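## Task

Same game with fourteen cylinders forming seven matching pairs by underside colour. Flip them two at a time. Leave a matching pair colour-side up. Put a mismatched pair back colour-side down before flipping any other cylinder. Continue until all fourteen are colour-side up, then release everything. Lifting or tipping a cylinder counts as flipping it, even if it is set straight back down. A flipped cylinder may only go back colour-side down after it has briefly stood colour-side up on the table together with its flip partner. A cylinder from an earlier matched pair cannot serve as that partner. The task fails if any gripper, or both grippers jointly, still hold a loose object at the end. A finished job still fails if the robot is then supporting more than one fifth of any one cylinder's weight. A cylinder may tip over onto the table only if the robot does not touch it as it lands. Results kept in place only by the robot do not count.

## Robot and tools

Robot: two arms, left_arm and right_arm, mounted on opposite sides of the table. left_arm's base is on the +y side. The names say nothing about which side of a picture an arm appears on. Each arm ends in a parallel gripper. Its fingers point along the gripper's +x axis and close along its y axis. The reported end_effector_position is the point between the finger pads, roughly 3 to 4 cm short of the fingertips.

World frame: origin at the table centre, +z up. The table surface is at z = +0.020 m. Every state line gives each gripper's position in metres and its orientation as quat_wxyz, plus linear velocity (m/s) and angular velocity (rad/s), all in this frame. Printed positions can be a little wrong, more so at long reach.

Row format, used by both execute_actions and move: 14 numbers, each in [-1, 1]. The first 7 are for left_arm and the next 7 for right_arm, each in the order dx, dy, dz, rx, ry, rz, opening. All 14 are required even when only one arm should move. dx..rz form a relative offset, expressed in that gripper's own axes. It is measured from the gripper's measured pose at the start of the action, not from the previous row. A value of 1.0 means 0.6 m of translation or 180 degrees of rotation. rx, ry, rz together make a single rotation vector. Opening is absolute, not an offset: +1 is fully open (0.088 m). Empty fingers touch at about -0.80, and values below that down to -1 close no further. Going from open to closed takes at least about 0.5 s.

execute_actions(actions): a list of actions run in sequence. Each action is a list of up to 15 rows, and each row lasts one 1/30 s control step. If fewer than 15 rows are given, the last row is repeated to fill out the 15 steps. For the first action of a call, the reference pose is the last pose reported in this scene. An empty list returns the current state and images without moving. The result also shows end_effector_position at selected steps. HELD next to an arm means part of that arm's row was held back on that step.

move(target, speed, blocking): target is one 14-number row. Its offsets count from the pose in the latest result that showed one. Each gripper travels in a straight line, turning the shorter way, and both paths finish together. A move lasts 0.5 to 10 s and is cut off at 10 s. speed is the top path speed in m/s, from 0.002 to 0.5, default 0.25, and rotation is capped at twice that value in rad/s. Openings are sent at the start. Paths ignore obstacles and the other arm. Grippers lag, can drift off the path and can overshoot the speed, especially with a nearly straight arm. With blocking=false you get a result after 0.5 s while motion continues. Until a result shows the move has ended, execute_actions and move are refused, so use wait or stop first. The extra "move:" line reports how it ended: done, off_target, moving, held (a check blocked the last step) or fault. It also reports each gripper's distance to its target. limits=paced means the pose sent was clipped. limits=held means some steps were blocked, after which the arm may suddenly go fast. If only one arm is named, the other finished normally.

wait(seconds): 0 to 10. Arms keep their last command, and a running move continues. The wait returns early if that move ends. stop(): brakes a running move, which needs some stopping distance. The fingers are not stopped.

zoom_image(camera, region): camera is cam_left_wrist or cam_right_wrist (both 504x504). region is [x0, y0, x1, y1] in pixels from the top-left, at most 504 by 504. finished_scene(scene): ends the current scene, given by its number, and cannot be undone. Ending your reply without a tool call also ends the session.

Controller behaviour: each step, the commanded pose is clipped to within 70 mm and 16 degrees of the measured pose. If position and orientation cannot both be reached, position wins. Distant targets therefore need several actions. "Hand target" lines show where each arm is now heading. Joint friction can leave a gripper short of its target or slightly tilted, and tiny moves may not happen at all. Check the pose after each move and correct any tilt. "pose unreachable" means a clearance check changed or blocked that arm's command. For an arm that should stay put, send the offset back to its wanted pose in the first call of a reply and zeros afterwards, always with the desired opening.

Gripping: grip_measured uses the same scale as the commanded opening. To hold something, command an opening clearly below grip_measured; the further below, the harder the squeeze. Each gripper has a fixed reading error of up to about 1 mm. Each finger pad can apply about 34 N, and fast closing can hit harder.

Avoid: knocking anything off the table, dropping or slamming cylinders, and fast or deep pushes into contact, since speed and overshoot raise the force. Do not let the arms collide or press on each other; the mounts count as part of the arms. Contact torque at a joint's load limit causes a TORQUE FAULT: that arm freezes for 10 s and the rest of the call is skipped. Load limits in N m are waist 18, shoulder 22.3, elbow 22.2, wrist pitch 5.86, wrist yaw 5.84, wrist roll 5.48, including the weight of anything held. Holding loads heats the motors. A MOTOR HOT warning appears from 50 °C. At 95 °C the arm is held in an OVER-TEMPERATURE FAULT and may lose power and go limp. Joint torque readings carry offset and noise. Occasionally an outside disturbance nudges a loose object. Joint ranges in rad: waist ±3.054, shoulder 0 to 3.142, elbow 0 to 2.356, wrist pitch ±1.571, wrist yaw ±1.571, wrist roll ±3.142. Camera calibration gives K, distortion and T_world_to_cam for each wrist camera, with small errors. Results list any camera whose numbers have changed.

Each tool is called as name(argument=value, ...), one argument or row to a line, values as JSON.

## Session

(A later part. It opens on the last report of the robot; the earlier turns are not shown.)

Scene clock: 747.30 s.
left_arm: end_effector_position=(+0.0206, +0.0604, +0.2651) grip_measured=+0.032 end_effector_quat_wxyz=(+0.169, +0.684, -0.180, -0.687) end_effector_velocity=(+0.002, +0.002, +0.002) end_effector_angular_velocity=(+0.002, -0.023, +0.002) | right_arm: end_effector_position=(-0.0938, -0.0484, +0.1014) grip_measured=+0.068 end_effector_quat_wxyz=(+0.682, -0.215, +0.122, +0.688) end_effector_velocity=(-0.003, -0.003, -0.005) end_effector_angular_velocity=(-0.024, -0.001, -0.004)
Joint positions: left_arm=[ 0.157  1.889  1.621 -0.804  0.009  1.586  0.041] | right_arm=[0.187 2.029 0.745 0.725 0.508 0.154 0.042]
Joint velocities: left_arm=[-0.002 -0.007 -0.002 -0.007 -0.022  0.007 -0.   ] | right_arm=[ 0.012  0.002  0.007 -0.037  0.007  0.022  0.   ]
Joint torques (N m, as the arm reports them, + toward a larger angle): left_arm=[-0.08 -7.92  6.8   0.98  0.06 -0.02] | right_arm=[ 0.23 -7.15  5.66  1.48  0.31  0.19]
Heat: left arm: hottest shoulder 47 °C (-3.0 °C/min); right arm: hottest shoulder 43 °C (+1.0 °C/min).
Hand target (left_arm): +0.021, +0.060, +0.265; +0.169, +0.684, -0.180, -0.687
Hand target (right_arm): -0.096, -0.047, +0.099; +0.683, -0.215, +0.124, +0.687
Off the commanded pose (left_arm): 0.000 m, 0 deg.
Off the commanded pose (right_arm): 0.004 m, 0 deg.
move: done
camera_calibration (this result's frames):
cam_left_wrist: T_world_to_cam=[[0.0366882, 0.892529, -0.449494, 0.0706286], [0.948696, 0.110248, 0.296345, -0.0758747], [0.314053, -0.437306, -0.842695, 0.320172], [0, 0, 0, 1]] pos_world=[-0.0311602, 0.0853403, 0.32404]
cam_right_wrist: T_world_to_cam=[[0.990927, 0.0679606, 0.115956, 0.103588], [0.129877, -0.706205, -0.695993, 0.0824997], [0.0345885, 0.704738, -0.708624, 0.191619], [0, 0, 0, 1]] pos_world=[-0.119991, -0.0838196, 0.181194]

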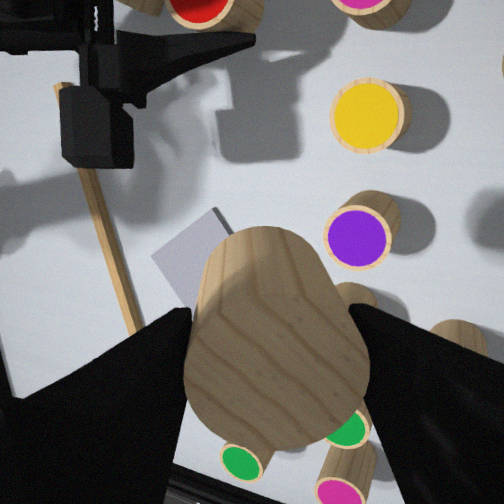

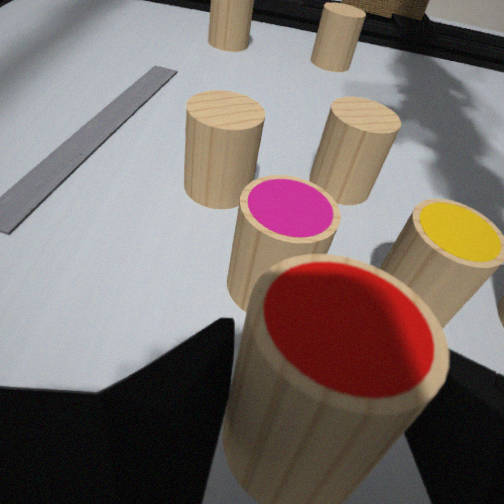

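move(
  target=[0,0,0,0,0,0,-0.4, 0.031,0.008,-0.0585,0.008,0,0.004,-0.4],
  speed=0.05,
)

move(
  target=[0,0,0,0,0,0,-0.4, 0,0,0,0,0,0,0.5],
)

move(
  target=[0,0,0,0,0,0,-0.4, -0.13,0,0.01,0.03,0,0.015,0.5],
  speed=0.12,
)

Scene clock: 752.17 s.
left_arm: end_effector_position=(+0.0206, +0.0604, +0.2650) grip_measured=+0.032 end_effector_quat_wxyz=(+0.168, +0.684, -0.180, -0.687) end_effector_velocity=(-0.000, +0.002, -0.001) end_effector_angular_velocity=(+0.007, -0.003, +0.007) | right_arm: end_effector_position=(-0.0969, -0.0422, +0.0809) grip_measured=+0.053 end_effector_quat_wxyz=(+0.684, -0.180, +0.126, +0.695) end_effector_velocity=(-0.001, -0.001, -0.005) end_effector_angular_velocity=(-0.012, -0.015, +0.026)
Joint positions: left_arm=[ 0.157  1.889  1.621 -0.804  0.009  1.586  0.041] | right_arm=[0.182 2.151 0.747 0.902 0.495 0.176 0.042]
Joint velocities: left_arm=[-0.002 -0.002 -0.002 -0.007 -0.007 -0.007 -0.   ] | right_arm=[-0.002  0.012 -0.002  0.007 -0.022 -0.022 -0.   ]
Joint torques (N m, as the arm reports them, + toward a larger angle): left_arm=[-0.05 -7.87  6.86  1.02  0.06 -0.03] | right_arm=[-0.06 -4.9   2.43  0.95  0.02 -0.09]
Heat: left arm: hottest shoulder 48 °C (-2.0 °C/min); right arm: hottest shoulder 43 °C (+1.0 °C/min).
Hand target (left_arm): +0.021, +0.060, +0.265; +0.169, +0.684, -0.180, -0.687
Hand target (right_arm): -0.093, -0.049, +0.062; +0.680, -0.206, +0.133, +0.691
Off the commanded pose (left_arm): 0.000 m, 0 deg.
Off the commanded pose (right_arm): 0.021 m, 3 deg.
move: off_target (right_arm)
camera_calibration (this result's frames):
cam_left_wrist: T_world_to_cam=[[0.0366881, 0.892701, -0.449154, 0.0703992], [0.948696, 0.110135, 0.296387, -0.075847], [0.314052, -0.436985, -0.842861, 0.320116], [0, 0, 0, 1]] pos_world=[-0.0311602, 0.0853937, 0.323913]
cam_right_wrist: T_world_to_cam=[[0.996175, 0.0601128, 0.0634248, 0.112978], [0.0873765, -0.6747, -0.732902, 0.0732326], [-0.00126405, 0.73564, -0.677371, 0.168124], [0, 0, 0, 1]] pos_world=[-0.118732, -0.0810599, 0.160389]

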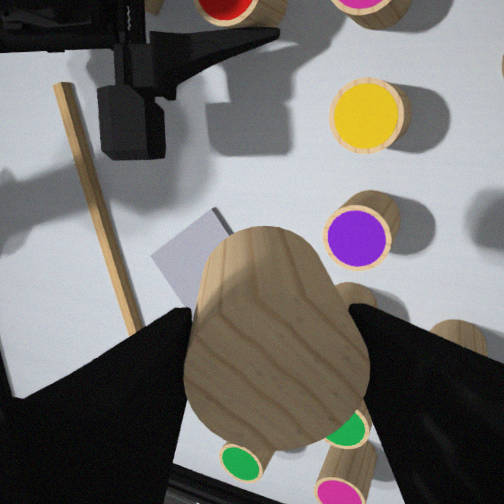

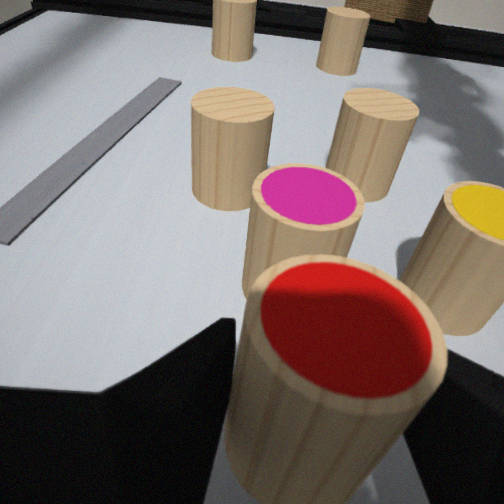

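Scene clock: 752.83 s.
left_arm: end_effector_position=(+0.0206, +0.0604, +0.2650) grip_measured=+0.032 end_effector_quat_wxyz=(+0.168, +0.684, -0.180, -0.687) end_effector_velocity=(-0.000, +0.003, -0.002) end_effector_angular_velocity=(+0.012, -0.003, +0.007) | right_arm: end_effector_position=(-0.0973, -0.0415, +0.0825) grip_measured=+0.498 end_effector_quat_wxyz=(+0.685, -0.177, +0.126, +0.696) end_effector_velocity=(+0.001, -0.002, -0.003) end_effector_angular_velocity=(-0.012, -0.023, +0.013)
Joint positions: left_arm=[ 0.157  1.889  1.621 -0.804  0.009  1.586  0.041] | right_arm=[0.182 2.15  0.747 0.907 0.495 0.177 0.063]
Joint velocities: left_arm=[-0.002 -0.002 -0.007 -0.007 -0.007 -0.007 -0.   ] | right_arm=[-0.002 -0.002 -0.007 -0.007 -0.007 -0.022  0.   ]
Joint torques (N m, as the arm reports them, + toward a larger angle): left_arm=[-0.08 -7.86  6.71  1.05  0.05  0.  ] | right_arm=[ 0.06 -8.45  3.59  1.25  0.16 -0.02]
Heat: left arm: hottest shoulder 48 °C (-2.0 °C/min); right arm: hottest shoulder 43 °C (+1.0 °C/min).
Hand target (left_arm): +0.021, +0.060, +0.265; +0.169, +0.684, -0.180, -0.687
Hand target (right_arm): -0.097, -0.042, +0.081; +0.684, -0.180, +0.126, +0.695
Off the commanded pose (left_arm): 0.000 m, 0 deg.
Off the commanded pose (right_arm): 0.002 m, 0 deg.
move: done
camera_calibration (this result's frames):
cam_left_wrist: T_world_to_cam=[[0.0366881, 0.892701, -0.449154, 0.0703992], [0.948696, 0.110135, 0.296387, -0.075847], [0.314052, -0.436985, -0.842861, 0.320116], [0, 0, 0, 1]] pos_world=[-0.0311602, 0.0853937, 0.323913]
cam_right_wrist: T_world_to_cam=[[0.996457, 0.0594327, 0.0595099, 0.113559], [0.0840139, -0.670424, -0.737206, 0.0750266], [-0.00391728, 0.739594, -0.673042, 0.16823], [0, 0, 0, 1]] pos_world=[-0.118801, -0.0808711, 0.161778]

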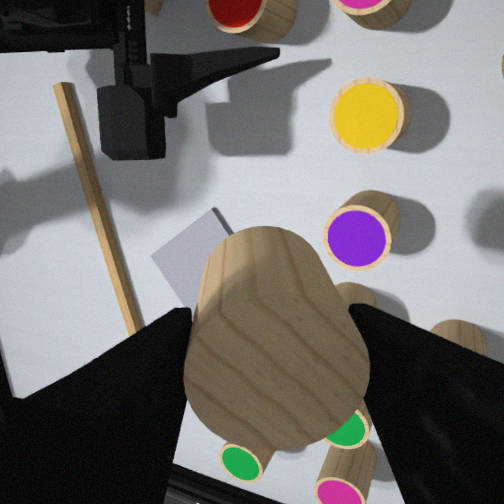

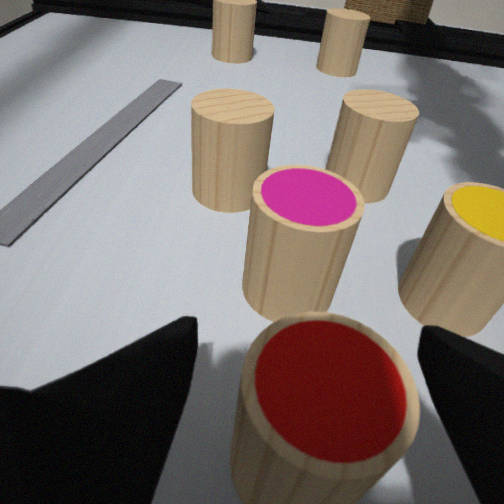

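Scene clock: 753.93 s.
left_arm: end_effector_position=(+0.0206, +0.0604, +0.2648) grip_measured=+0.032 end_effector_quat_wxyz=(+0.168, +0.684, -0.180, -0.687) end_effector_velocity=(-0.000, +0.005, +0.000) end_effector_angular_velocity=(+0.017, -0.003, +0.007) | right_arm: end_effector_position=(-0.0990, -0.1069, +0.1203) grip_measured=+0.500 end_effector_quat_wxyz=(+0.675, -0.142, +0.161, +0.706) end_effector_velocity=(+0.004, -0.002, +0.002) end_effector_angular_velocity=(+0.001, -0.024, +0.000)
Joint positions: left_arm=[ 0.157  1.89   1.621 -0.804  0.009  1.586  0.041] | right_arm=[0.291 1.857 0.513 0.833 0.544 0.321 0.063]
Joint velocities: left_arm=[-0.002 -0.007 -0.002 -0.022 -0.007 -0.007 -0.   ] | right_arm=[-0.002 -0.017 -0.012 -0.007  0.007 -0.022 -0.   ]
Joint torques (N m, as the arm reports them, + toward a larger angle): left_arm=[-0.02 -7.82  6.84  0.98  0.04 -0.03] | right_arm=[ 0.26 -7.75  2.68  1.39  0.25  0.16]
Heat: left arm: hottest shoulder 48 °C (-2.0 °C/min); right arm: hottest shoulder 43 °C (+0.0 °C/min).
Hand target (left_arm): +0.021, +0.060, +0.265; +0.168, +0.684, -0.180, -0.687
Hand target (right_arm): -0.098, -0.110, +0.120; +0.675, -0.142, +0.163, +0.705
Off the commanded pose (left_arm): 0.000 m, 0 deg.
Off the commanded pose (right_arm): 0.003 m, 0 deg.
move: done
camera_calibration (this result's frames):
cam_left_wrist: T_world_to_cam=[[0.0366881, 0.892872, -0.448813, 0.0702411], [0.948697, 0.110022, 0.296429, -0.0757995], [0.314052, -0.436663, -0.843028, 0.319991], [0, 0, 0, 1]] pos_world=[-0.0311602, 0.0853514, 0.323755]
cam_right_wrist: T_world_to_cam=[[0.996891, 0.0658153, -0.0433318, 0.130069], [0.0121596, -0.6718, -0.740633, 0.0523804], [-0.0778553, 0.737803, -0.670512, 0.234151], [0, 0, 0, 1]] pos_world=[-0.112072, -0.146129, 0.201432]

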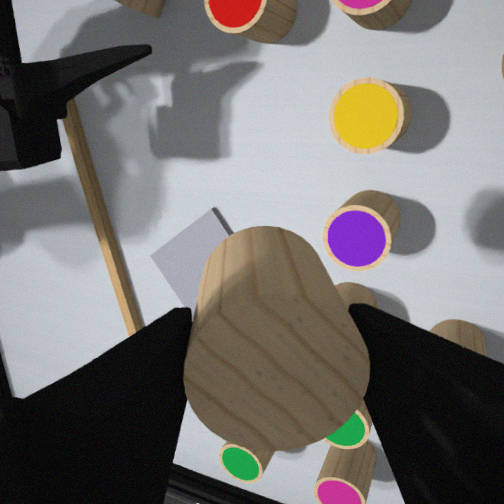

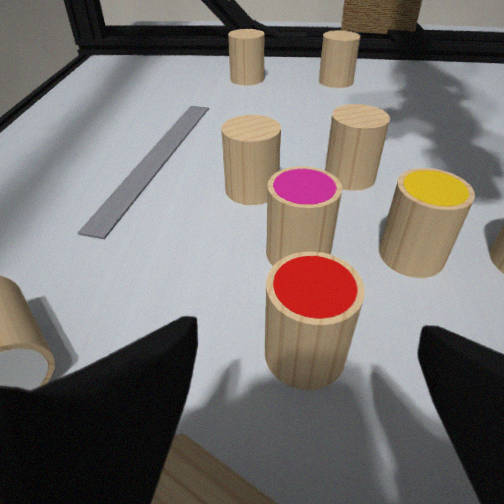

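move(
  target=[0,0,0,0,0,0,-0.4, -0.05,-0.2,0.19,-0.01,-0.138,-0.008,1],
  speed=0.3,
)

move(
  target=[0,0,0,0,0,0,-0.4, 0,0,0,0.99,0,0,1],
  speed=0.5,
)

Scene clock: 757.23 s.
left_arm: end_effector_position=(+0.0206, +0.0604, +0.2648) grip_measured=+0.032 end_effector_quat_wxyz=(+0.168, +0.684, -0.180, -0.687) end_effector_velocity=(+0.004, +0.002, -0.001) end_effector_angular_velocity=(+0.007, -0.030, -0.006) | right_arm: end_effector_position=(+0.0215, -0.0787, +0.2334) grip_measured=+1.000 end_effector_quat_wxyz=(+0.699, +0.003, +0.001, +0.715) end_effector_velocity=(+0.003, -0.000, +0.003) end_effector_angular_velocity=(+0.012, -0.005, +0.005)
Joint positions: left_arm=[ 0.157  1.89   1.621 -0.804  0.009  1.586  0.041] | right_arm=[-0.161  1.636  0.345  1.294  0.186  0.005  0.088]
Joint velocities: left_arm=[ 0.002 -0.002 -0.002 -0.007 -0.022  0.022 -0.   ] | right_arm=[-0.017 -0.007 -0.002  0.007 -0.022 -0.007  0.   ]
Joint torques (N m, as the arm reports them, + toward a larger angle): left_arm=[-0.08 -7.91  6.77  1.02  0.05  0.  ] | right_arm=[ 0.04 -6.38  2.95  1.99 -0.1  -0.24]
Heat: left arm: hottest shoulder 48 °C (-1.0 °C/min); right arm: hottest shoulder 43 °C (+0.0 °C/min).
Hand target (left_arm): +0.021, +0.060, +0.265; +0.168, +0.684, -0.180, -0.687
Hand target (right_arm): +0.023, -0.081, +0.233; +0.699, +0.000, -0.002, +0.715
Off the commanded pose (left_arm): 0.000 m, 0 deg.
Off the commanded pose (right_arm): 0.004 m, 0 deg.
move: done
camera_calibration (this result's frames):
cam_left_wrist: T_world_to_cam=[[0.0366881, 0.892872, -0.448813, 0.0702411], [0.948697, 0.110022, 0.296429, -0.0757995], [0.314052, -0.436663, -0.843028, 0.319991], [0, 0, 0, 1]] pos_world=[-0.0311602, 0.0853514, 0.323755]
cam_right_wrist: T_world_to_cam=[[0.998726, 0.0504595, -0.000146539, 0.00159966], [0.0148768, -0.297224, -0.954692, 0.233051], [-0.0482168, 0.953474, -0.297596, 0.227971], [0, 0, 0, 1]] pos_world=[0.00592737, -0.148177, 0.290335]

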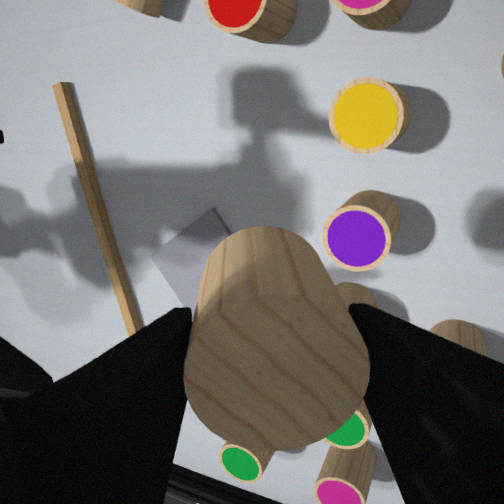

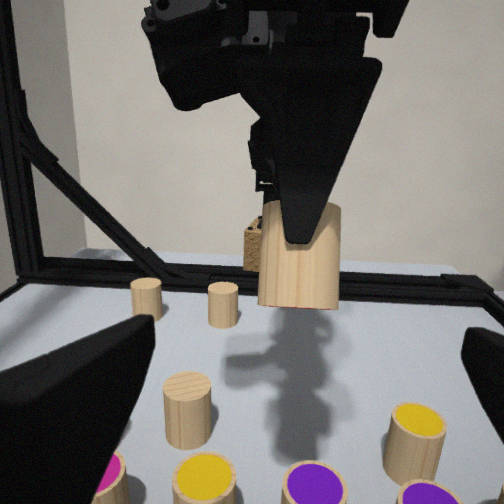

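Scene clock: 760.93 s.
left_arm: end_effector_position=(+0.0206, +0.0605, +0.2645) grip_measured=+0.032 end_effector_quat_wxyz=(+0.168, +0.684, -0.180, -0.687) end_effector_velocity=(-0.000, +0.002, -0.001) end_effector_angular_velocity=(+0.007, -0.003, +0.007) | right_arm: end_effector_position=(+0.0215, -0.0787, +0.2336) grip_measured=+1.000 end_effector_quat_wxyz=(+0.010, +0.699, +0.715, +0.013) end_effector_velocity=(+0.004, -0.000, -0.002) end_effector_angular_velocity=(-0.007, +0.006, -0.024)
Joint positions: left_arm=[ 0.157  1.89   1.62  -0.804  0.009  1.586  0.041] | right_arm=[-0.161  1.636  0.345  1.295  0.186  3.107  0.088]
Joint velocities: left_arm=[-0.002 -0.002 -0.002 -0.007 -0.007 -0.007  0.   ] | right_arm=[-0.002 -0.002 -0.002 -0.007  0.022  0.007  0.   ]
Joint torques (N m, as the arm reports them, + toward a larger angle): left_arm=[ 0.   -7.94  6.74  1.    0.07  0.  ] | right_arm=[ 0.07 -5.48  4.31  1.79  0.01  0.16]
Heat: left arm: hottest shoulder 48 °C (+0.0 °C/min); right arm: hottest shoulder 42 °C (-1.0 °C/min).
Hand target (left_arm): +0.021, +0.060, +0.265; +0.168, +0.684, -0.180, -0.687
Hand target (right_arm): +0.021, -0.079, +0.233; +0.008, +0.699, +0.715, +0.010
Off the commanded pose (left_arm): 0.000 m, 0 deg.
Off the commanded pose (right_arm): 0.000 m, 0 deg.
move: done
camera_calibration (this result's frames):
cam_left_wrist: T_world_to_cam=[[0.036688, 0.893214, -0.448132, 0.0698537], [0.948697, 0.109796, 0.296513, -0.0757241], [0.314052, -0.43602, -0.843361, 0.319809], [0, 0, 0, 1]] pos_world=[-0.0311602, 0.0853627, 0.323471]
cam_right_wrist: T_world_to_cam=[[-0.999227, 0.00780131, -0.0385415, 0.050219], [-0.0390845, -0.304831, 0.951604, -0.211553], [-0.00432489, 0.952374, 0.3049, 0.0862422], [0, 0, 0, 1]] pos_world=[0.0422847, -0.147015, 0.176955]

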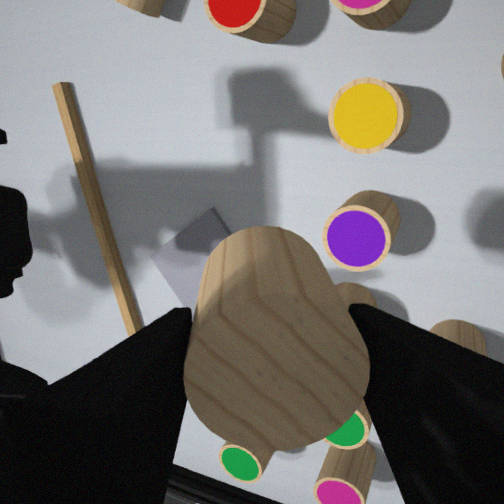

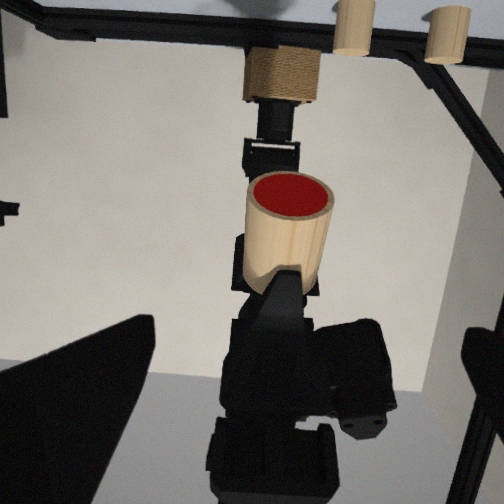

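move(
  target=[0,0,0,0,0,0,-0.4, 0.19,0.0075,0.0135,0.009,-0.003,0,1],
  speed=0.15,
)

move(
  target=[0,0,0,0,0,0,-0.4, 0,0,0,0,0,0,-0.4],
)

move(
  target=[0,0,0,0,0,0,0.45, 0,0,0,0,0,0,-0.4],
)

move(
  target=[-0.115,0,0,0,0,0,0.45, 0,0,0,0,0,0,-0.4],
)

move(
  target=[0,0,0,0,0,0,0.6, 0,0,0,-0.99,0,0,-0.4],
  speed=0.5,
)

move(
  target=[0,0,0,0,0,0,0.6, -0.118,0.08,-0.10,-0.01,0.157,0,-0.4],
  speed=0.25,
)

move(
  target=[0,0,0,0,0,0,0.6, 0.055,0,-0.107,0,0,0,-0.4],
  speed=0.15,
)

Scene clock: 770.40 s.
left_arm: end_effector_position=(+0.0206, +0.0605, +0.2645) grip_measured=+0.032 end_effector_quat_wxyz=(+0.168, +0.684, -0.180, -0.687) end_effector_velocity=(-0.000, -0.002, +0.005) end_effector_angular_velocity=(-0.017, -0.016, +0.010) | right_arm: end_effector_position=(+0.0233, +0.0322, +0.2297) grip_measured=+1.000 end_effector_quat_wxyz=(+0.004, +0.700, +0.714, +0.005) end_effector_velocity=(-0.000, +0.003, -0.004) end_effector_angular_velocity=(-0.017, -0.010, +0.005)
Joint positions: left_arm=[ 0.157  1.89   1.62  -0.804  0.009  1.586  0.041] | right_arm=[-0.233  1.965  0.792  1.174  0.115  3.13   0.088]
Joint velocities: left_arm=[-0.007 -0.007  0.002  0.007 -0.022 -0.007 -0.   ] | right_arm=[-0.002  0.007  0.012 -0.022 -0.007 -0.007  0.   ]
Joint torques (N m, as the arm reports them, + toward a larger angle): left_arm=[ 0.   -7.75  6.78  1.    0.06 -0.01] | right_arm=[-0.18 -7.06  6.2   1.67 -0.11  0.15]
Heat: left arm: hottest shoulder 48 °C (+2.0 °C/min); right arm: hottest shoulder 42 °C (+0.0 °C/min).
Hand target (left_arm): +0.021, +0.060, +0.265; +0.168, +0.684, -0.180, -0.687
Hand target (right_arm): +0.024, +0.035, +0.226; +0.004, +0.700, +0.715, +0.000
Off the commanded pose (left_arm): 0.000 m, 0 deg.
Off the commanded pose (right_arm): 0.005 m, 1 deg.
move: done
camera_calibration (this result's frames):
cam_left_wrist: T_world_to_cam=[[0.036688, 0.893214, -0.448132, 0.0698537], [0.948697, 0.109796, 0.296513, -0.0757241], [0.314052, -0.43602, -0.843361, 0.319809], [0, 0, 0, 1]] pos_world=[-0.0311602, 0.0853627, 0.323471]
cam_right_wrist: T_world_to_cam=[[-0.999826, 0.0084303, -0.0166491, 0.0459278], [-0.0184187, -0.302245, 0.953052, -0.174816], [0.00300242, 0.953193, 0.302347, -0.0178303], [0, 0, 0, 1]] pos_world=[0.0427534, -0.0362288, 0.172765]

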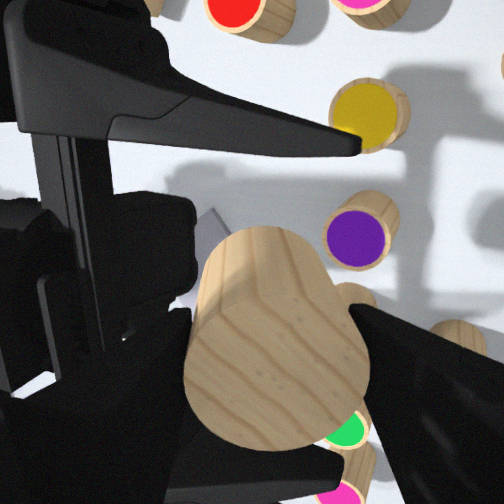

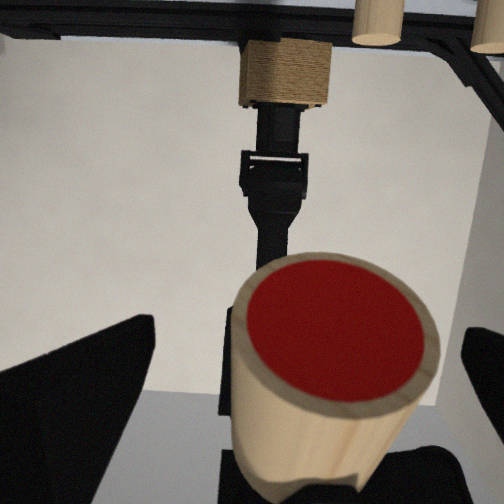

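Scene clock: 770.90 s.
left_arm: end_effector_position=(+0.0206, +0.0605, +0.2645) grip_measured=+0.032 end_effector_quat_wxyz=(+0.168, +0.684, -0.180, -0.687) end_effector_velocity=(+0.002, +0.003, -0.002) end_effector_angular_velocity=(+0.012, +0.004, +0.025) | right_arm: end_effector_position=(+0.0235, +0.0322, +0.2297) grip_measured=+0.016 end_effector_quat_wxyz=(+0.004, +0.700, +0.714, +0.005) end_effector_velocity=(-0.002, -0.001, -0.002) end_effector_angular_velocity=(-0.017, -0.010, +0.020)
Joint positions: left_arm=[ 0.157  1.89   1.62  -0.805  0.009  1.586  0.041] | right_arm=[-0.233  1.965  0.792  1.174  0.115  3.129  0.04 ]
Joint velocities: left_arm=[ 0.002 -0.002 -0.007 -0.007 -0.007 -0.022 -0.   ] | right_arm=[-0.002 -0.007 -0.002 -0.022 -0.022 -0.007 -0.   ]
Joint torques (N m, as the arm reports them, + toward a larger angle): left_arm=[-0.05 -7.88  6.65  1.03  0.05  0.03] | right_arm=[ 0.06 -8.59  4.9   1.83  0.   -0.01]
Heat: left arm: hottest shoulder 48 °C (+2.0 °C/min); right arm: hottest shoulder 42 °C (+0.0 °C/min).
Hand target (left_arm): +0.021, +0.061, +0.265; +0.168, +0.684, -0.180, -0.687
Hand target (right_arm): +0.023, +0.032, +0.230; +0.004, +0.700, +0.714, +0.005
Off the commanded pose (left_arm): 0.000 m, 0 deg.
Off the commanded pose (right_arm): 0.000 m, 0 deg.
move: done
camera_calibration (this result's frames):
cam_left_wrist: T_world_to_cam=[[0.0363069, 0.893399, -0.447795, 0.0696781], [0.948714, 0.11, 0.296382, -0.0756986], [0.314045, -0.43559, -0.843586, 0.319841], [0, 0, 0, 1]] pos_world=[-0.0311578, 0.0853959, 0.32345]
cam_right_wrist: T_world_to_cam=[[-0.999806, 0.00919454, -0.017411, 0.0463205], [-0.0193761, -0.302245, 0.953033, -0.174779], [0.0035003, 0.953186, 0.302365, -0.0178653], [0, 0, 0, 1]] pos_world=[0.0429876, -0.036223, 0.172778]

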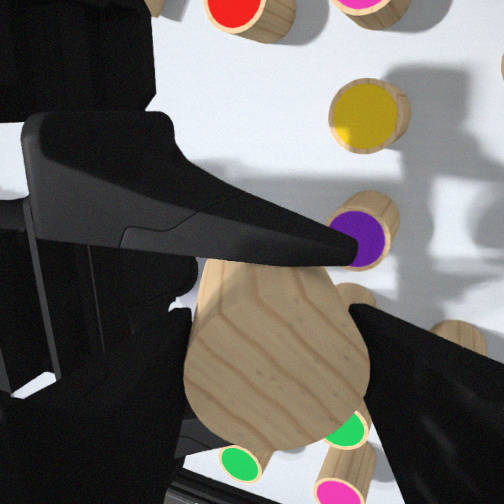

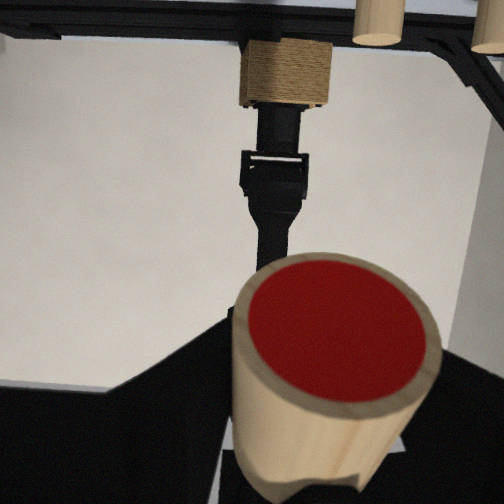

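Scene clock: 771.57 s.
left_arm: end_effector_position=(+0.0206, +0.0605, +0.2645) grip_measured=+0.448 end_effector_quat_wxyz=(+0.168, +0.684, -0.180, -0.687) end_effector_velocity=(+0.002, +0.005, -0.002) end_effector_angular_velocity=(+0.022, -0.016, +0.014) | right_arm: end_effector_position=(+0.0235, +0.0322, +0.2297) grip_measured=+0.016 end_effector_quat_wxyz=(+0.004, +0.700, +0.714, +0.005) end_effector_velocity=(+0.000, -0.000, -0.001) end_effector_angular_velocity=(-0.007, -0.008, +0.005)
Joint positions: left_arm=[ 0.157  1.89   1.62  -0.804  0.009  1.586  0.061] | right_arm=[-0.233  1.965  0.792  1.174  0.115  3.129  0.04 ]
Joint velocities: left_arm=[-0.002 -0.002 -0.002 -0.022 -0.022 -0.007  0.   ] | right_arm=[-0.002 -0.002 -0.002 -0.007 -0.007 -0.007  0.   ]
Joint torques (N m, as the arm reports them, + toward a larger angle): left_arm=[-0.01 -7.79  6.87  1.    0.05 -0.02] | right_arm=[ 0.06 -8.6   4.87  1.84  0.01 -0.03]
Heat: left arm: hottest shoulder 49 °C (+3.0 °C/min); right arm: hottest shoulder 42 °C (+0.0 °C/min).
Hand target (left_arm): +0.021, +0.060, +0.265; +0.168, +0.684, -0.180, -0.687
Hand target (right_arm): +0.024, +0.032, +0.230; +0.004, +0.700, +0.714, +0.005
Off the commanded pose (left_arm): 0.000 m, 0 deg.
Off the commanded pose (right_arm): 0.000 m, 0 deg.
move: done
camera_calibration (this result's frames):
cam_left_wrist: T_world_to_cam=[[0.036307, 0.893228, -0.448136, 0.0698618], [0.948714, 0.110113, 0.29634, -0.0756981], [0.314045, -0.435912, -0.84342, 0.319818], [0, 0, 0, 1]] pos_world=[-0.0311578, 0.0853452, 0.323481]
cam_right_wrist: T_world_to_cam=[[-0.999806, 0.00919454, -0.017411, 0.0463205], [-0.0193761, -0.302245, 0.953033, -0.174779], [0.0035003, 0.953186, 0.302365, -0.0178653], [0, 0, 0, 1]] pos_world=[0.0429876, -0.036223, 0.172778]

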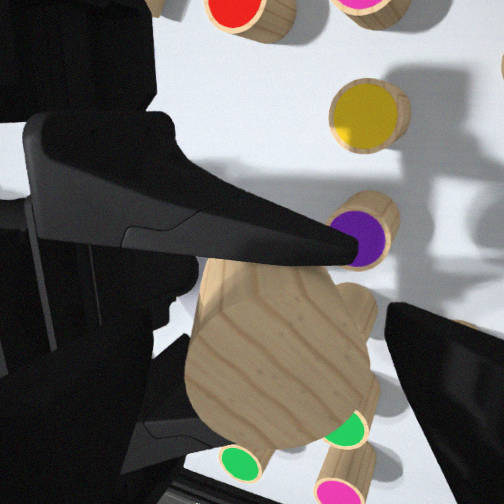

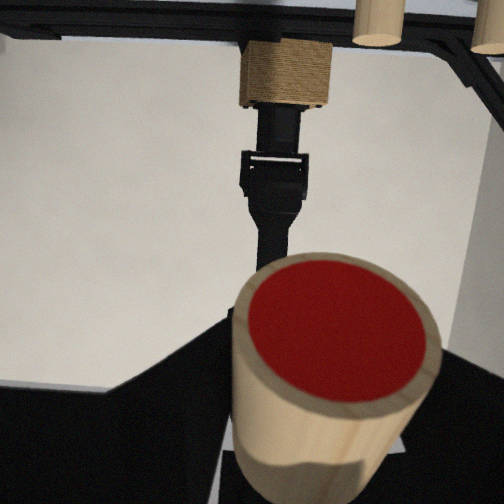

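Scene clock: 772.43 s.
left_arm: end_effector_position=(+0.0206, +0.0932, +0.3199) grip_measured=+0.450 end_effector_quat_wxyz=(+0.164, +0.685, -0.176, -0.688) end_effector_velocity=(-0.002, +0.003, +0.001) end_effector_angular_velocity=(+0.012, +0.003, -0.012) | right_arm: end_effector_position=(+0.0235, +0.0322, +0.2294) grip_measured=+0.015 end_effector_quat_wxyz=(+0.004, +0.700, +0.714, +0.005) end_effector_velocity=(+0.000, -0.000, -0.005) end_effector_angular_velocity=(-0.022, -0.010, +0.005)
Joint positions: left_arm=[ 0.157  1.784  1.71  -1.012  0.009  1.587  0.061] | right_arm=[-0.233  1.965  0.792  1.173  0.115  3.129  0.04 ]
Joint velocities: left_arm=[-0.002 -0.002  0.007 -0.022  0.007  0.007 -0.   ] | right_arm=[-0.002 -0.002 -0.002 -0.022 -0.007 -0.007  0.   ]
Joint torques (N m, as the arm reports them, + toward a larger angle): left_arm=[ 0.01 -7.66  7.65  0.81  0.05 -0.03] | right_arm=[ 0.05 -8.65  4.94  1.96  0.01 -0.02]
Heat: left arm: hottest shoulder 49 °C (+3.0 °C/min); right arm: hottest shoulder 42 °C (+0.0 °C/min).
Hand target (left_arm): +0.021, +0.093, +0.325; +0.168, +0.684, -0.180, -0.687
Hand target (right_arm): +0.023, +0.032, +0.230; +0.004, +0.700, +0.714, +0.005
Off the commanded pose (left_arm): 0.005 m, 1 deg.
Off the commanded pose (right_arm): 0.000 m, 0 deg.
move: done
camera_calibration (this result's frames):
cam_left_wrist: T_world_to_cam=[[0.0374482, 0.898423, -0.437531, 0.0615147], [0.948663, 0.105643, 0.298123, -0.0958431], [0.314063, -0.426234, -0.848345, 0.381436], [0, 0, 0, 1]] pos_world=[-0.0311757, 0.11744, 0.379077]
cam_right_wrist: T_world_to_cam=[[-0.999803, 0.0091747, -0.0175753, 0.0463544], [-0.0195227, -0.301164, 0.953372, -0.174651], [0.00345386, 0.953528, 0.301284, -0.0175524], [0, 0, 0, 1]] pos_world=[0.0429963, -0.0362872, 0.17261]

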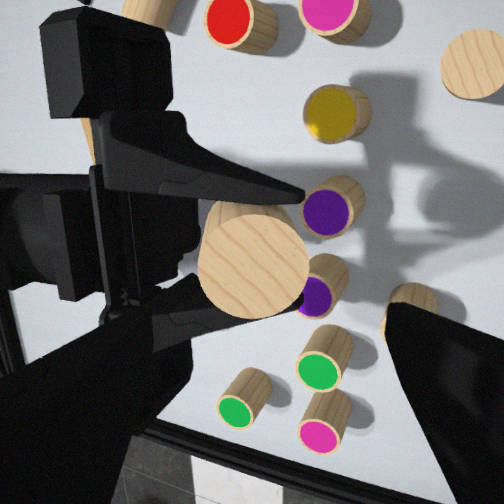

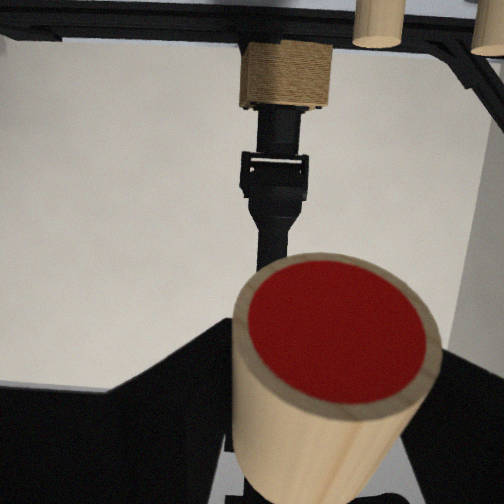

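Scene clock: 776.13 s.
left_arm: end_effector_position=(+0.0206, +0.0932, +0.3197) grip_measured=+0.600 end_effector_quat_wxyz=(+0.164, +0.685, -0.176, -0.688) end_effector_velocity=(-0.004, +0.002, -0.001) end_effector_angular_velocity=(+0.007, +0.010, -0.004) | right_arm: end_effector_position=(+0.0236, +0.0322, +0.2294) grip_measured=+0.014 end_effector_quat_wxyz=(+0.700, +0.009, +0.009, +0.714) end_effector_velocity=(+0.000, -0.000, -0.001) end_effector_angular_velocity=(-0.007, -0.023, +0.005)
Joint positions: left_arm=[ 0.157  1.784  1.71  -1.012  0.009  1.587  0.068] | right_arm=[-0.233  1.965  0.792  1.173  0.115  0.026  0.04 ]
Joint velocities: left_arm=[-0.007 -0.002 -0.002 -0.007  0.007 -0.007 -0.   ] | right_arm=[-0.002 -0.002 -0.002 -0.007 -0.007 -0.022 -0.   ]
Joint torques (N m, as the arm reports them, + toward a larger angle): left_arm=[-0.1  -7.15  6.62  1.03  0.05 -0.02] | right_arm=[ 0.03 -8.59  4.88  1.85  0.01 -0.17]
Heat: left arm: hottest shoulder 48 °C (+2.0 °C/min); right arm: hottest shoulder 42 °C (+0.0 °C/min).
Hand target (left_arm): +0.021, +0.093, +0.320; +0.164, +0.685, -0.176, -0.688
Hand target (right_arm): +0.024, +0.032, +0.229; +0.700, +0.007, +0.007, +0.714
Off the commanded pose (left_arm): 0.000 m, 0 deg.
Off the commanded pose (right_arm): 0.000 m, 0 deg.
move: done
camera_calibration (this result's frames):
cam_left_wrist: T_world_to_cam=[[0.0374482, 0.89859, -0.437188, 0.0613584], [0.948663, 0.10553, 0.298163, -0.0957948], [0.314063, -0.42591, -0.848508, 0.381309], [0, 0, 0, 1]] pos_world=[-0.0311757, 0.117376, 0.378931]
cam_right_wrist: T_world_to_cam=[[0.99859, 0.0485585, -0.0214352, -0.00111162], [-0.00588015, -0.300146, -0.953875, 0.262565], [-0.0527525, 0.952656, -0.299438, 0.121621], [0, 0, 0, 1]] pos_world=[0.00906977, -0.0370007, 0.286849]

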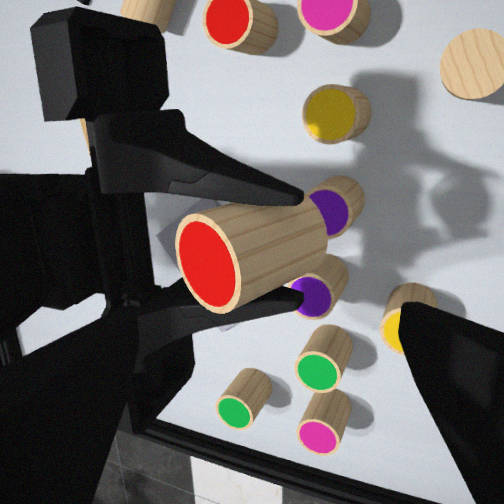

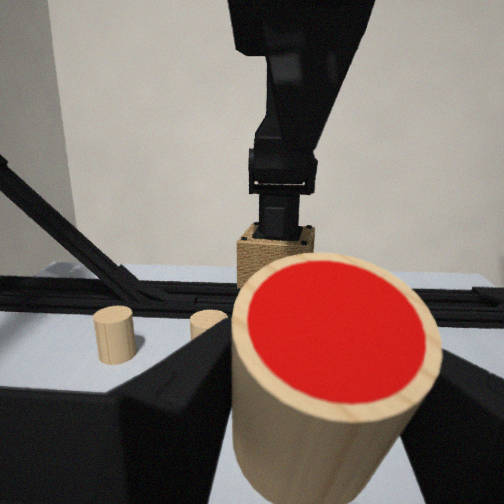

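Scene clock: 777.60 s.
left_arm: end_effector_position=(+0.0206, +0.0932, +0.3197) grip_measured=+0.600 end_effector_quat_wxyz=(+0.164, +0.685, -0.176, -0.688) end_effector_velocity=(+0.000, +0.002, -0.003) end_effector_angular_velocity=(+0.012, +0.004, +0.020) | right_arm: end_effector_position=(-0.0236, -0.0379, +0.1675) grip_measured=+0.014 end_effector_quat_wxyz=(+0.677, -0.180, +0.169, +0.694) end_effector_velocity=(+0.003, -0.001, -0.002) end_effector_angular_velocity=(-0.015, -0.002, -0.012)
Joint positions: left_arm=[ 0.157  1.784  1.71  -1.012  0.009  1.587  0.068] | right_arm=[-0.053  1.723  0.709  0.498  0.258  0.133  0.04 ]
Joint velocities: left_arm=[-0.002  0.002 -0.002 -0.007 -0.007 -0.022 -0.   ] | right_arm=[-0.002 -0.002  0.002 -0.022  0.007  0.007 -0.   ]
Joint torques (N m, as the arm reports them, + toward a larger angle): left_arm=[ 0.   -7.18  6.71  0.99  0.04  0.  ] | right_arm=[ 0.29 -8.51  5.02  1.59  0.2   0.16]
Heat: left arm: hottest shoulder 48 °C (+2.0 °C/min); right arm: hottest shoulder 42 °C (+0.0 °C/min).
Hand target (left_arm): +0.021, +0.093, +0.320; +0.164, +0.685, -0.176, -0.688
Hand target (right_arm): -0.024, -0.039, +0.170; +0.678, -0.176, +0.169, +0.693
Off the commanded pose (left_arm): 0.000 m, 0 deg.
Off the commanded pose (right_arm): 0.004 m, 0 deg.
move: done
camera_calibration (this result's frames):
cam_left_wrist: T_world_to_cam=[[0.0374482, 0.89859, -0.437188, 0.0613584], [0.948663, 0.10553, 0.298163, -0.0957948], [0.314063, -0.42591, -0.848508, 0.381309], [0, 0, 0, 1]] pos_world=[-0.0311757, 0.117376, 0.378931]
cam_right_wrist: T_world_to_cam=[[0.998522, 0.0543526, -0.000272903, 0.0447657], [0.0389245, -0.718576, -0.694359, 0.123908], [-0.0379363, 0.693322, -0.719629, 0.228236], [0, 0, 0, 1]] pos_world=[-0.0408641, -0.0716372, 0.250294]

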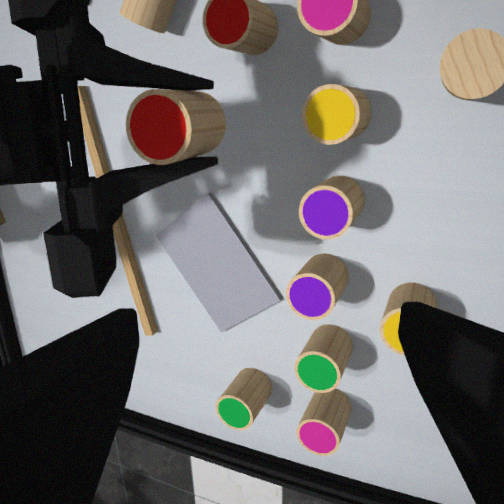

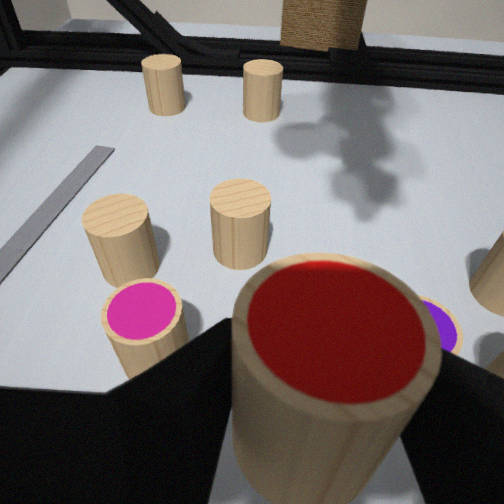

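Scene clock: 778.57 s.
left_arm: end_effector_position=(+0.0206, +0.0932, +0.3197) grip_measured=+0.600 end_effector_quat_wxyz=(+0.164, +0.685, -0.176, -0.688) end_effector_velocity=(-0.002, -0.002, +0.003) end_effector_angular_velocity=(-0.012, -0.003, +0.003) | right_arm: end_effector_position=(-0.0238, -0.0373, +0.1020) grip_measured=+0.014 end_effector_quat_wxyz=(+0.678, -0.173, +0.165, +0.695) end_effector_velocity=(-0.000, +0.000, -0.004) end_effector_angular_velocity=(+0.001, -0.002, +0.007)
Joint positions: left_arm=[ 0.157  1.784  1.71  -1.012  0.009  1.587  0.068] | right_arm=[-0.053  1.985  0.639  0.844  0.258  0.133  0.04 ]
Joint velocities: left_arm=[-0.007 -0.002  0.002  0.007 -0.007 -0.007 -0.   ] | right_arm=[-0.002  0.017 -0.002  0.022 -0.007 -0.007 -0.   ]
Joint torques (N m, as the arm reports them, + toward a larger angle): left_arm=[-0.07 -7.07  6.72  1.02  0.04 -0.02] | right_arm=[-0.15 -6.51  3.16  1.96  0.02 -0.04]
Heat: left arm: hottest shoulder 48 °C (+1.0 °C/min); right arm: hottest shoulder 42 °C (+0.0 °C/min).
Hand target (left_arm): +0.021, +0.093, +0.320; +0.164, +0.685, -0.176, -0.688
Hand target (right_arm): -0.022, -0.040, +0.095; +0.677, -0.180, +0.169, +0.693
Off the commanded pose (left_arm): 0.000 m, 0 deg.
Off the commanded pose (right_arm): 0.007 m, 1 deg.
move: done
camera_calibration (this result's frames):
cam_left_wrist: T_world_to_cam=[[0.0374482, 0.89859, -0.437188, 0.0613584], [0.948663, 0.10553, 0.298163, -0.0957948], [0.314063, -0.42591, -0.848508, 0.381309], [0, 0, 0, 1]] pos_world=[-0.0311757, 0.117376, 0.378931]
cam_right_wrist: T_world_to_cam=[[0.998511, 0.0543852, -0.00421481, 0.0453033], [0.03561, -0.708427, -0.704885, 0.0802372], [-0.0413212, 0.703685, -0.709309, 0.179985], [0, 0, 0, 1]] pos_world=[-0.0406559, -0.0722747, 0.184414]

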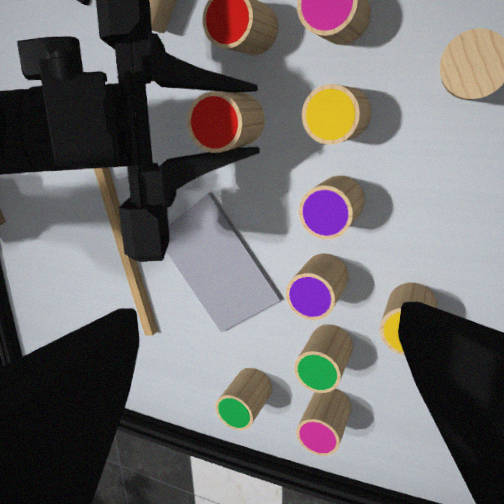

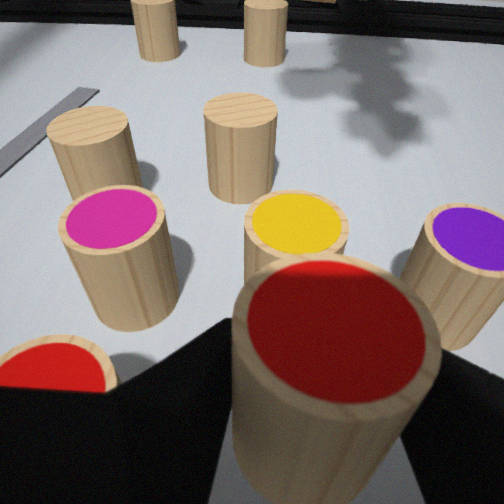

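move(
  target=[0,0,0,0,0,0,0.6, 0.031,-0.004,-0.06,0,0,0,-0.4],
  speed=0.05,
)

Scene clock: 781.03 s.
left_arm: end_effector_position=(+0.0206, +0.0932, +0.3196) grip_measured=+0.600 end_effector_quat_wxyz=(+0.164, +0.685, -0.176, -0.688) end_effector_velocity=(+0.002, +0.005, -0.002) end_effector_angular_velocity=(+0.022, -0.003, +0.012) | right_arm: end_effector_position=(-0.0222, -0.0359, +0.0671) grip_measured=+0.014 end_effector_quat_wxyz=(+0.679, -0.167, +0.163, +0.696) end_effector_velocity=(-0.001, +0.002, +0.004) end_effector_angular_velocity=(+0.020, +0.016, +0.001)
Joint positions: left_arm=[ 0.157  1.784  1.709 -1.012  0.009  1.587  0.068] | right_arm=[-0.059  2.154  0.639  1.027  0.253  0.133  0.04 ]
Joint velocities: left_arm=[ 0.002 -0.002 -0.002 -0.022 -0.007 -0.007 -0.   ] | right_arm=[-0.002 -0.002 -0.002  0.022 -0.007  0.007 -0.   ]
Joint torques (N m, as the arm reports them, + toward a larger angle): left_arm=[ 0.02 -7.07  6.65  0.97  0.05 -0.04] | right_arm=[-0.22 -6.61  2.83  1.97 -0.02 -0.13]
Heat: left arm: hottest shoulder 48 °C (+1.0 °C/min); right arm: hottest shoulder 42 °C (+0.0 °C/min).
Hand target (left_arm): +0.021, +0.093, +0.320; +0.164, +0.685, -0.176, -0.688
Hand target (right_arm): -0.021, -0.038, +0.062; +0.678, -0.173, +0.165, +0.695
Off the commanded pose (left_arm): 0.000 m, 0 deg.
Off the commanded pose (right_arm): 0.006 m, 1 deg.
move: done
camera_calibration (this result's frames):
cam_left_wrist: T_world_to_cam=[[0.0374481, 0.898757, -0.436845, 0.0611229], [0.948663, 0.105416, 0.298204, -0.0957633], [0.314063, -0.425586, -0.84867, 0.381242], [0, 0, 0, 1]] pos_world=[-0.0311757, 0.117412, 0.378807]
cam_right_wrist: T_world_to_cam=[[0.99858, 0.0523943, -0.00964033, 0.0437882], [0.0298533, -0.700218, -0.713305, 0.0573182], [-0.0441234, 0.712004, -0.700788, 0.154004], [0, 0, 0, 1]] pos_world=[-0.038642, -0.0718101, 0.149231]

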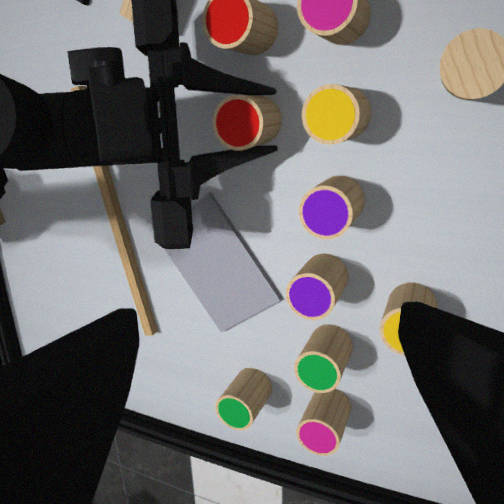

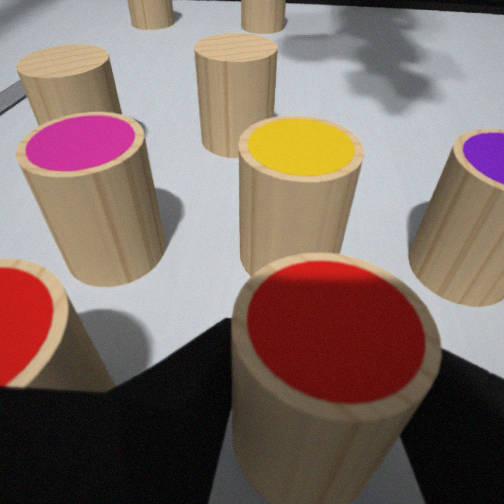

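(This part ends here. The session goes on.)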